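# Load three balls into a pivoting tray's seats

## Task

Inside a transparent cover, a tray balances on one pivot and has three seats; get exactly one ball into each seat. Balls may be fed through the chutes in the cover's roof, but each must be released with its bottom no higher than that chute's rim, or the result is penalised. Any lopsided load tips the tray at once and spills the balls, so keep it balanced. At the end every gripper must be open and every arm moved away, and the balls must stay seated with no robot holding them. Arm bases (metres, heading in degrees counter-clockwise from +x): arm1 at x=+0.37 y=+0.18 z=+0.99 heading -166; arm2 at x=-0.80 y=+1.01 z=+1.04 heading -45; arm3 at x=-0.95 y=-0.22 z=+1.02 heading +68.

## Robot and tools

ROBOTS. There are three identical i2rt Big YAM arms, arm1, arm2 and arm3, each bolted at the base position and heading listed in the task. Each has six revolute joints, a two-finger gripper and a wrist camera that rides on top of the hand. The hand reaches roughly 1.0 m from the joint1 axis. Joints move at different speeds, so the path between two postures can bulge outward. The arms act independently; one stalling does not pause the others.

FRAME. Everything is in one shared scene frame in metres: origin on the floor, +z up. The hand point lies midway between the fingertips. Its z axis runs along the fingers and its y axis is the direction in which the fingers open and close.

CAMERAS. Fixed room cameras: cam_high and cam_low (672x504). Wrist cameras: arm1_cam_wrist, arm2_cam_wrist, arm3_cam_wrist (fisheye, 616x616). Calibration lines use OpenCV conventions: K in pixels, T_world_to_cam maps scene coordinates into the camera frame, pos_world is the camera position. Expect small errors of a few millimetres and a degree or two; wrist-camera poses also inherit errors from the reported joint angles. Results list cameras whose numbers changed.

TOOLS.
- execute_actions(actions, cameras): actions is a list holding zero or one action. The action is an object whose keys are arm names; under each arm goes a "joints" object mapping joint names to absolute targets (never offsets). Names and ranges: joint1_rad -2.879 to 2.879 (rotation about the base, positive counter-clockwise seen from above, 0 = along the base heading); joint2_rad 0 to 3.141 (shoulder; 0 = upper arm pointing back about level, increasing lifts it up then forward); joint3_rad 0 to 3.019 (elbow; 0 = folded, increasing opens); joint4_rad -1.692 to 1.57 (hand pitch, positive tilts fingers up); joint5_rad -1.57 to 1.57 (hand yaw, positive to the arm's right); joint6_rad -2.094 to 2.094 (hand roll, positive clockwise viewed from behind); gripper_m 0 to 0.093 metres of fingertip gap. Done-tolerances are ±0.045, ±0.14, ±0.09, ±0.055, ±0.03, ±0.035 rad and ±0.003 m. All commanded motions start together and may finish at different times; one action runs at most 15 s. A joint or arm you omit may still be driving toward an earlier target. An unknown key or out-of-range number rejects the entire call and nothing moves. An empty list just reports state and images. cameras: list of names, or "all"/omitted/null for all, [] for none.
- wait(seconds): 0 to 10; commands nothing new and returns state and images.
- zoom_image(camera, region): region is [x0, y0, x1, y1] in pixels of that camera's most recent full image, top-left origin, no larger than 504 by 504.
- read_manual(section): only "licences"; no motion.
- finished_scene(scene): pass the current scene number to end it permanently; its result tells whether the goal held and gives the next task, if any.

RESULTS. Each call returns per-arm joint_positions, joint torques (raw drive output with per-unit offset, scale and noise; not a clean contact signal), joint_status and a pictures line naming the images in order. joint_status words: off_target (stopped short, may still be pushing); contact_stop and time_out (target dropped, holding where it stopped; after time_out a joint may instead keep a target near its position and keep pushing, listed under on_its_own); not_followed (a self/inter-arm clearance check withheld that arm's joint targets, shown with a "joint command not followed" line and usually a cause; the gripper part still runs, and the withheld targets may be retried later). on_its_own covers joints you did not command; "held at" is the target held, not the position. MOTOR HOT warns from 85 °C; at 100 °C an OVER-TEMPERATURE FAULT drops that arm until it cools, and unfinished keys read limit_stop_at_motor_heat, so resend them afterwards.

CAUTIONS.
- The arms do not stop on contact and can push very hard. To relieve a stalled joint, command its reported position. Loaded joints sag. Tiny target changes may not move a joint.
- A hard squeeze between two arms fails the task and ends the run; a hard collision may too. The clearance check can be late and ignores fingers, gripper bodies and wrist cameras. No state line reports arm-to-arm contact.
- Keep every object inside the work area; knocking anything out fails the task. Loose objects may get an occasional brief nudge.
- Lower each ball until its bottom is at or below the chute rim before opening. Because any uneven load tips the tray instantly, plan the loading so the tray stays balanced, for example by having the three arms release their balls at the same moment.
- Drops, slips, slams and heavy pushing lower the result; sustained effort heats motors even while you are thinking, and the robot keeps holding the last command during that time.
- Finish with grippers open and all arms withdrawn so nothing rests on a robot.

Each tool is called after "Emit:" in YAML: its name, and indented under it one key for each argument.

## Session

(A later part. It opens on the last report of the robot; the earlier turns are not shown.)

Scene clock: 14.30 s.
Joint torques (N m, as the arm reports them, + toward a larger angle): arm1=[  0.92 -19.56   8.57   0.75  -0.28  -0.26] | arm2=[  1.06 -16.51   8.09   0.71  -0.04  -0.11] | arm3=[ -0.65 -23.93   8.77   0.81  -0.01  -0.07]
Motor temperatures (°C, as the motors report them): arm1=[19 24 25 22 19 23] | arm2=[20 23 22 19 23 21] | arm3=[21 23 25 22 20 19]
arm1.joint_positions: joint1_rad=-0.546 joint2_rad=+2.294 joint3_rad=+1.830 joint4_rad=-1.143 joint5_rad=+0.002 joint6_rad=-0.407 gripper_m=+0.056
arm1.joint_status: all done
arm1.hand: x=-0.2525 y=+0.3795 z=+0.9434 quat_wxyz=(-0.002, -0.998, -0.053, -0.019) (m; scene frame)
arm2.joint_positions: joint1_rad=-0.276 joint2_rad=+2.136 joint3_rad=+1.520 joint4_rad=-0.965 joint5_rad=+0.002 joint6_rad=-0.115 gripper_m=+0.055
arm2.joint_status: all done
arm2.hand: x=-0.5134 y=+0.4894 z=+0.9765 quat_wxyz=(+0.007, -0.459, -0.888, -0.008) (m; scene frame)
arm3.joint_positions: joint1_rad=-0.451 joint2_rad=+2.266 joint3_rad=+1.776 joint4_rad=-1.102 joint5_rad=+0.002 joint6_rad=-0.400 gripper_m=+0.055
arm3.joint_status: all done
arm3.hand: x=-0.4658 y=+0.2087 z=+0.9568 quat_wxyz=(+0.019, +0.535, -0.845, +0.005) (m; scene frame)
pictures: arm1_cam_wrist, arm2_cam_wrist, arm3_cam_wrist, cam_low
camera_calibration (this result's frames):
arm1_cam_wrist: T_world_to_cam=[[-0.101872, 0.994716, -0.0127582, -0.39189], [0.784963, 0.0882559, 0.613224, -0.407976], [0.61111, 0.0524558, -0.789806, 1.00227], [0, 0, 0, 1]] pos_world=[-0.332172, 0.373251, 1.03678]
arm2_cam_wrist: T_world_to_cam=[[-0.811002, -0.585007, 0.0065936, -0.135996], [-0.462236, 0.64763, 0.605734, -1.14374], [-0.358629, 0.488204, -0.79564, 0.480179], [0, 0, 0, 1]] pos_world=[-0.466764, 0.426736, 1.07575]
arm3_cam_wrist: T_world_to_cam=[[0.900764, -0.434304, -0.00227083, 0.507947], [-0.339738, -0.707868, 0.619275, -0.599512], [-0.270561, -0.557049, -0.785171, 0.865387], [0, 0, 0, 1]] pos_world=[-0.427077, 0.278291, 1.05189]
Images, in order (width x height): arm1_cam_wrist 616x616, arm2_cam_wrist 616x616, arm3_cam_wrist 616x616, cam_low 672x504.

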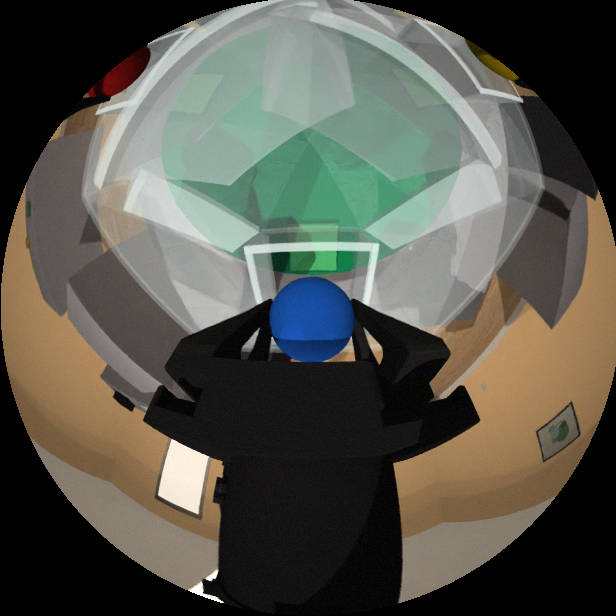

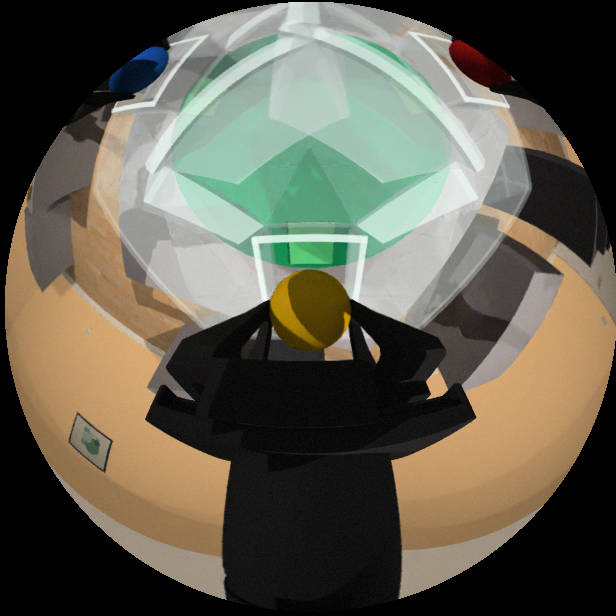

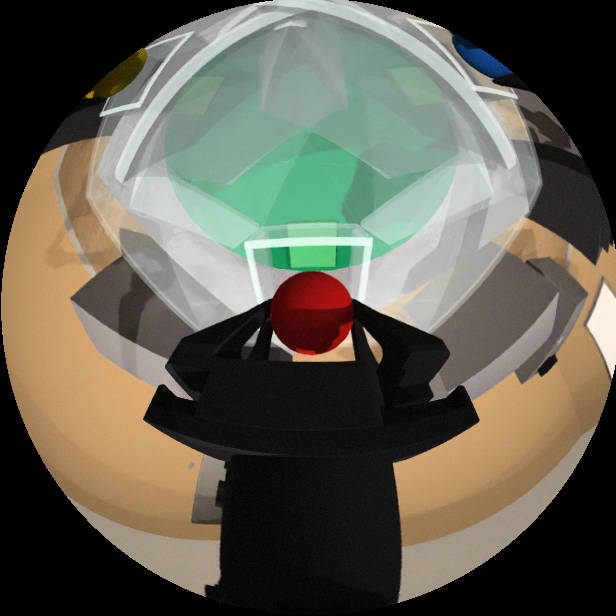

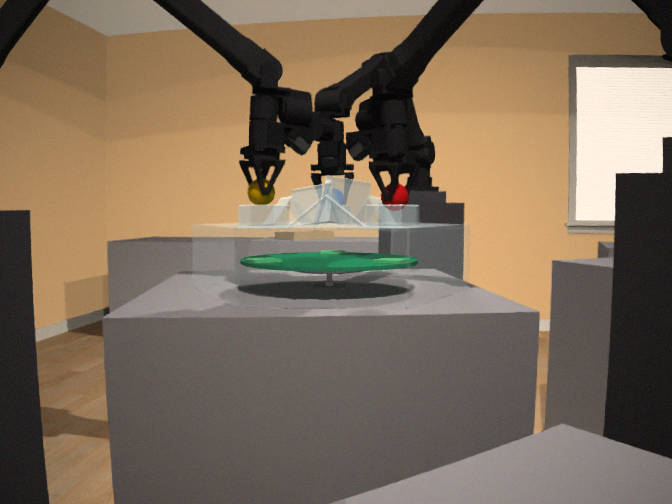

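Emit:
execute_actions:
  actions:
    - {"arm1":{"joints":{"joint1_rad":-0.538,"joint4_rad":-1.097}},"arm2":{"joints":{"joint2_rad":2.168,"joint4_rad":-0.912}},"arm3":{"joints":{"joint1_rad":-0.436,"joint4_rad":-1.064}}}
  cameras: ["arm1_cam_wrist","arm2_cam_wrist","arm3_cam_wrist","cam_low"]

Emit:
zoom_image:
  camera: "cam_low"
  region: [220, 130, 440, 250]

Scene clock: 15.23 s.
Joint torques (N m, as the arm reports them, + toward a larger angle): arm1=[  0.58 -20.21   8.8    0.83  -0.27  -0.26] | arm2=[  1.06 -15.13   7.93   0.9   -0.04  -0.11] | arm3=[  0.23 -24.01   8.79   0.9   -0.01  -0.08]
Motor temperatures (°C, as the motors report them): arm1=[19 24 25 22 19 23] | arm2=[20 23 23 19 23 21] | arm3=[21 23 25 22 20 19]
arm1.joint_positions: joint1_rad=-0.546 joint2_rad=+2.294 joint3_rad=+1.830 joint4_rad=-1.115 joint5_rad=+0.002 joint6_rad=-0.407 gripper_m=+0.056
arm1.joint_status: all done
arm1.hand: x=-0.2589 y=+0.3815 z=+0.9433 quat_wxyz=(+0.003, -0.999, -0.053, -0.006) (m; scene frame)
arm2.joint_positions: joint1_rad=-0.276 joint2_rad=+2.147 joint3_rad=+1.520 joint4_rad=-0.927 joint5_rad=+0.002 joint6_rad=-0.115 gripper_m=+0.055
arm2.joint_status: all done
arm2.hand: x=-0.5099 y=+0.4830 z=+0.9704 quat_wxyz=(-0.005, -0.459, -0.888, +0.000) (m; scene frame)
arm3.joint_positions: joint1_rad=-0.445 joint2_rad=+2.266 joint3_rad=+1.776 joint4_rad=-1.075 joint5_rad=+0.002 joint6_rad=-0.400 gripper_m=+0.055
arm3.joint_status: all done
arm3.hand: x=-0.4638 y=+0.2165 z=+0.9566 quat_wxyz=(+0.005, +0.538, -0.843, +0.003) (m; scene frame)
pictures: arm1_cam_wrist, arm2_cam_wrist, arm3_cam_wrist, cam_low
camera_calibration (this result's frames):
arm1_cam_wrist: T_world_to_cam=[[-0.102279, 0.994754, -0.00211433, -0.404668], [0.800548, 0.0835721, 0.593413, -0.378556], [0.590476, 0.0590008, -0.804896, 1.01232], [0, 0, 0, 1]] pos_world=[-0.336088, 0.374454, 1.0386]
arm2_cam_wrist: T_world_to_cam=[[-0.811243, -0.584624, 0.0099491, -0.140366], [-0.469951, 0.662055, 0.583806, -1.12383], [-0.347894, 0.468933, -0.811832, 0.510168], [0, 0, 0, 1]] pos_world=[-0.464532, 0.422742, 1.07167]
arm3_cam_wrist: T_world_to_cam=[[0.903693, -0.428107, 0.00797276, 0.499777], [-0.347004, -0.721331, 0.599391, -0.574658], [-0.250852, -0.544433, -0.800416, 0.891103], [0, 0, 0, 1]] pos_world=[-0.427518, 0.284585, 1.05371]
Images, in order (width x height): arm1_cam_wrist 616x616, arm2_cam_wrist 616x616, arm3_cam_wrist 616x616, cam_low 672x504.

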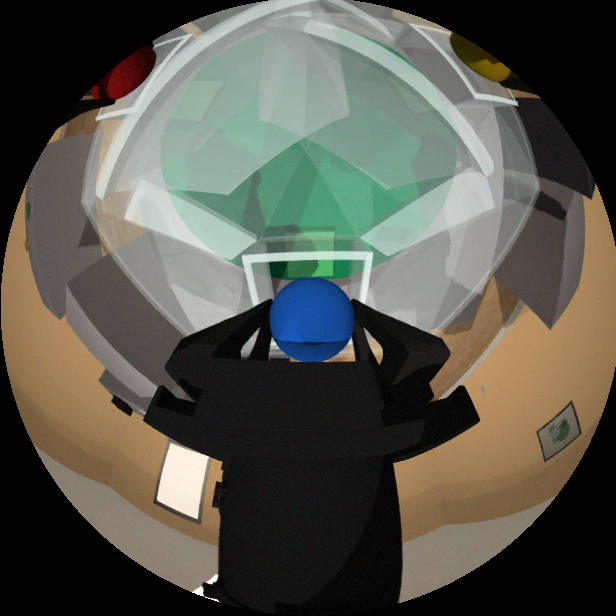

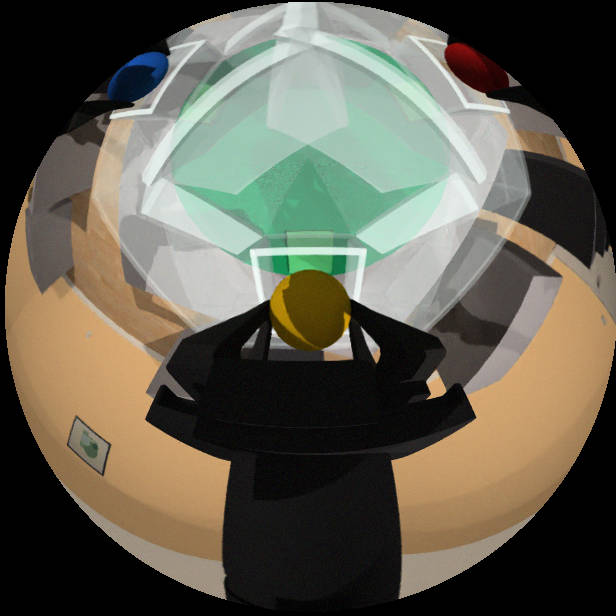

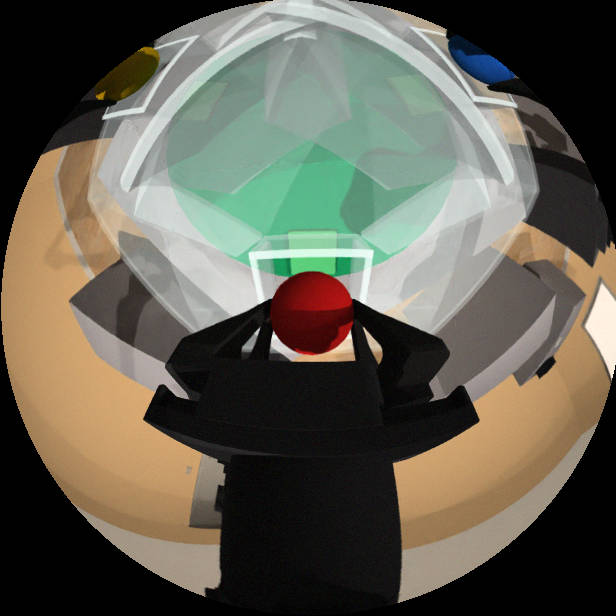

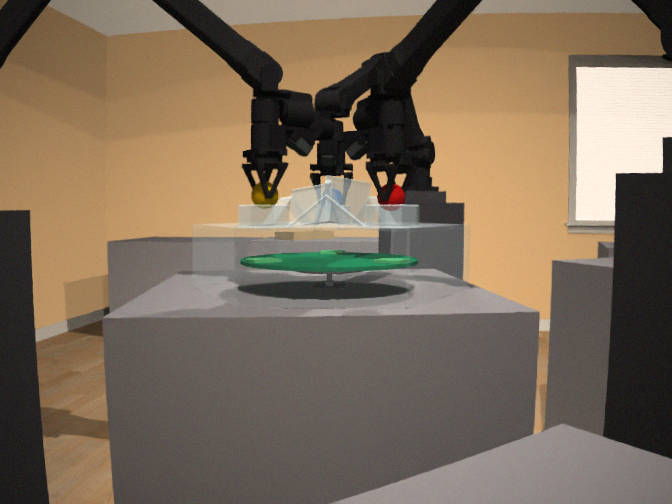

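Region (220, 130, 440, 250) of cam_low's 672x504 image, scaled by 2.291, with more detail than that image has; it fills the top 275 rows of this view, and the rest is white.

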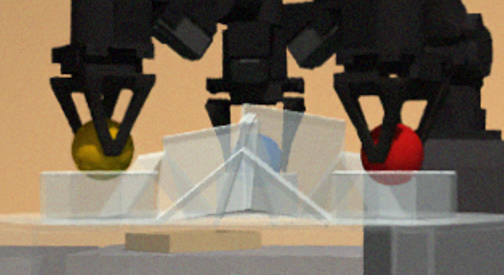

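Emit:
execute_actions:
  actions:
    - {"arm1":{"joints":{"joint1_rad":-0.533}},"arm2":{"joints":{"joint2_rad":2.178}}}
  cameras: []

Emit:
execute_actions:
  actions:
    - {"arm1":{"joints":{"gripper_m":0.064}},"arm2":{"joints":{"gripper_m":0.064}},"arm3":{"joints":{"gripper_m":0.064}}}
  cameras: ["cam_low"]

Emit:
execute_actions:
  actions:
    - {"arm1":{"joints":{"joint2_rad":1.8}},"arm2":{"joints":{"joint2_rad":1.7}},"arm3":{"joints":{"joint2_rad":1.8}}}
  cameras: ["cam_low","cam_high"]

Scene clock: 16.00 s.
Joint torques (N m, as the arm reports them, + toward a larger angle): arm1=[  0.51 -19.26   8.6    0.83  -0.28  -0.26] | arm2=[  1.03 -15.19   8.02   0.86  -0.04  -0.11] | arm3=[  0.26 -24.09   8.73   0.91   0.    -0.07]
Motor temperatures (°C, as the motors report them): arm1=[19 24 25 22 19 23] | arm2=[20 23 23 19 23 21] | arm3=[21 24 25 22 20 19]
arm1.joint_positions: joint1_rad=-0.539 joint2_rad=+2.294 joint3_rad=+1.830 joint4_rad=-1.115 joint5_rad=+0.002 joint6_rad=-0.407 gripper_m=+0.056
arm1.joint_status: all done
arm1.hand: x=-0.2604 y=+0.3766 z=+0.9432 quat_wxyz=(+0.003, -0.998, -0.057, -0.006) (m; scene frame)
arm2.joint_positions: joint1_rad=-0.276 joint2_rad=+2.156 joint3_rad=+1.520 joint4_rad=-0.927 joint5_rad=+0.002 joint6_rad=-0.115 gripper_m=+0.055
arm2.joint_status: all done
arm2.hand: x=-0.5108 y=+0.4847 z=+0.9647 quat_wxyz=(-0.001, -0.459, -0.888, -0.003) (m; scene frame)
arm3.joint_positions: joint1_rad=-0.445 joint2_rad=+2.266 joint3_rad=+1.776 joint4_rad=-1.075 joint5_rad=+0.002 joint6_rad=-0.400 gripper_m=+0.055
arm3.joint_status: not commanded
arm3.hand: x=-0.4638 y=+0.2165 z=+0.9566 quat_wxyz=(+0.005, +0.538, -0.843, +0.003) (m; scene frame)
pictures: none
No camera images: the call's "cameras" was empty. Leave "cameras" out to get every camera's image.

Scene clock: 16.70 s.
Joint torques (N m, as the arm reports them, + toward a larger angle): arm1=[  0.42 -19.35   8.77   0.84  -0.29  -0.26] | arm2=[  1.05 -15.34   7.81   0.83  -0.04  -0.11] | arm3=[  0.39 -24.06   8.76   0.94   0.    -0.08]
Motor temperatures (°C, as the motors report them): arm1=[19 24 26 22 19 23] | arm2=[20 23 23 19 23 21] | arm3=[21 24 26 22 20 19]
arm1.joint_positions: joint1_rad=-0.539 joint2_rad=+2.284 joint3_rad=+1.830 joint4_rad=-1.115 joint5_rad=+0.002 joint6_rad=-0.407 gripper_m=+0.064
arm1.joint_status: all done
arm1.hand: x=-0.2621 y=+0.3771 z=+0.9499 quat_wxyz=(+0.005, -0.998, -0.057, -0.001) (m; scene frame)
arm2.joint_positions: joint1_rad=-0.276 joint2_rad=+2.156 joint3_rad=+1.520 joint4_rad=-0.926 joint5_rad=+0.002 joint6_rad=-0.115 gripper_m=+0.064
arm2.joint_status: all done
arm2.hand: x=-0.5107 y=+0.4846 z=+0.9647 quat_wxyz=(-0.001, -0.459, -0.888, -0.003) (m; scene frame)
arm3.joint_positions: joint1_rad=-0.445 joint2_rad=+2.266 joint3_rad=+1.776 joint4_rad=-1.075 joint5_rad=+0.002 joint6_rad=-0.400 gripper_m=+0.064
arm3.joint_status: all done
arm3.hand: x=-0.4638 y=+0.2165 z=+0.9566 quat_wxyz=(+0.005, +0.538, -0.843, +0.003) (m; scene frame)
pictures: cam_low
Images, in order (width x height): cam_low 672x504.

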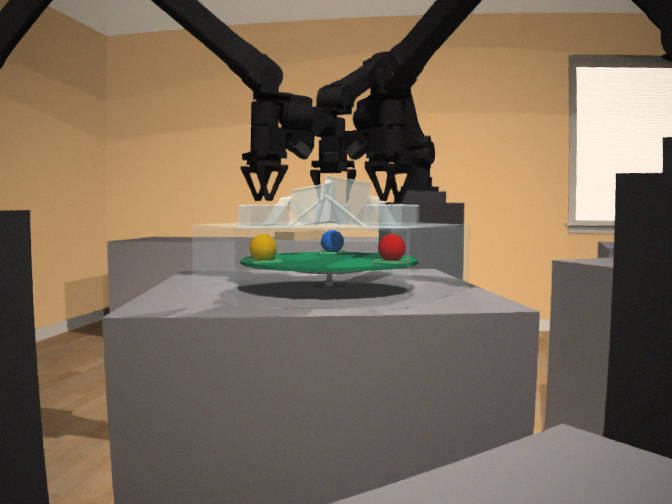

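Scene clock: 18.43 s.
Joint torques (N m, as the arm reports them, + toward a larger angle): arm1=[  0.43 -15.23   9.41   1.63  -0.28  -0.24] | arm2=[  1.1  -12.02  10.8    1.38  -0.04  -0.11] | arm3=[  0.34 -19.06  10.36   1.5    0.    -0.06]
Motor temperatures (°C, as the motors report them): arm1=[19 24 26 22 19 23] | arm2=[20 23 23 19 23 21] | arm3=[21 24 26 22 20 19]
arm1.joint_positions: joint1_rad=-0.539 joint2_rad=+1.810 joint3_rad=+1.843 joint4_rad=-1.112 joint5_rad=+0.002 joint6_rad=-0.407 gripper_m=+0.064
arm1.joint_status: all done
arm1.hand: x=-0.2731 y=+0.3778 z=+1.2688 quat_wxyz=(+0.088, -0.968, -0.056, +0.227) (m; scene frame)
arm2.joint_positions: joint1_rad=-0.276 joint2_rad=+1.683 joint3_rad=+1.516 joint4_rad=-0.922 joint5_rad=+0.002 joint6_rad=-0.115 gripper_m=+0.064
arm2.joint_status: all done
arm2.hand: x=-0.4992 y=+0.4588 z=+1.2462 quat_wxyz=(-0.195, -0.447, -0.863, +0.128) (m; scene frame)
arm3.joint_positions: joint1_rad=-0.445 joint2_rad=+1.809 joint3_rad=+1.778 joint4_rad=-1.072 joint5_rad=+0.002 joint6_rad=-0.400 gripper_m=+0.064
arm3.joint_status: all done
arm3.hand: x=-0.4493 y=+0.2305 z=+1.2556 quat_wxyz=(-0.221, +0.524, -0.822, -0.035) (m; scene frame)
pictures: cam_high, cam_low
Images, in order (width x height): cam_high 672x504, cam_low 672x504.

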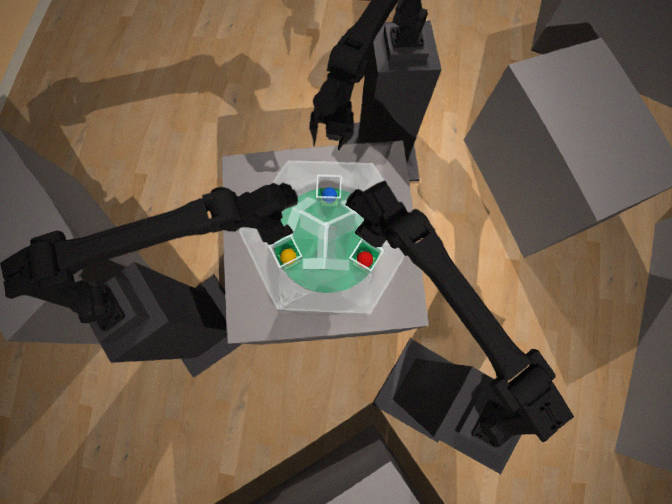

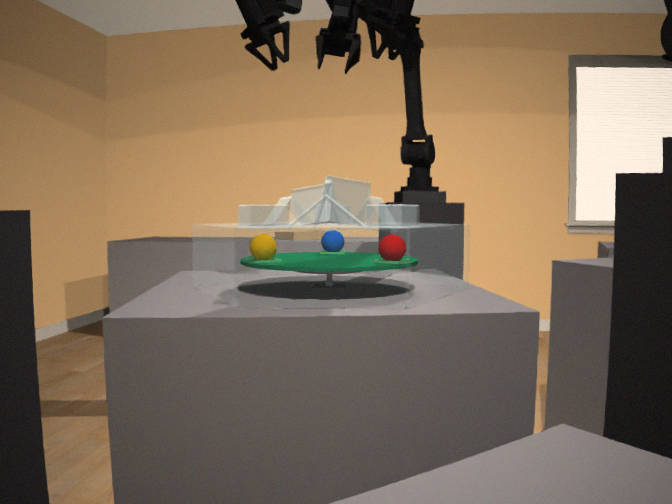

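Emit:
finished_scene:
  scene: 1

The scene is finished: the task was done.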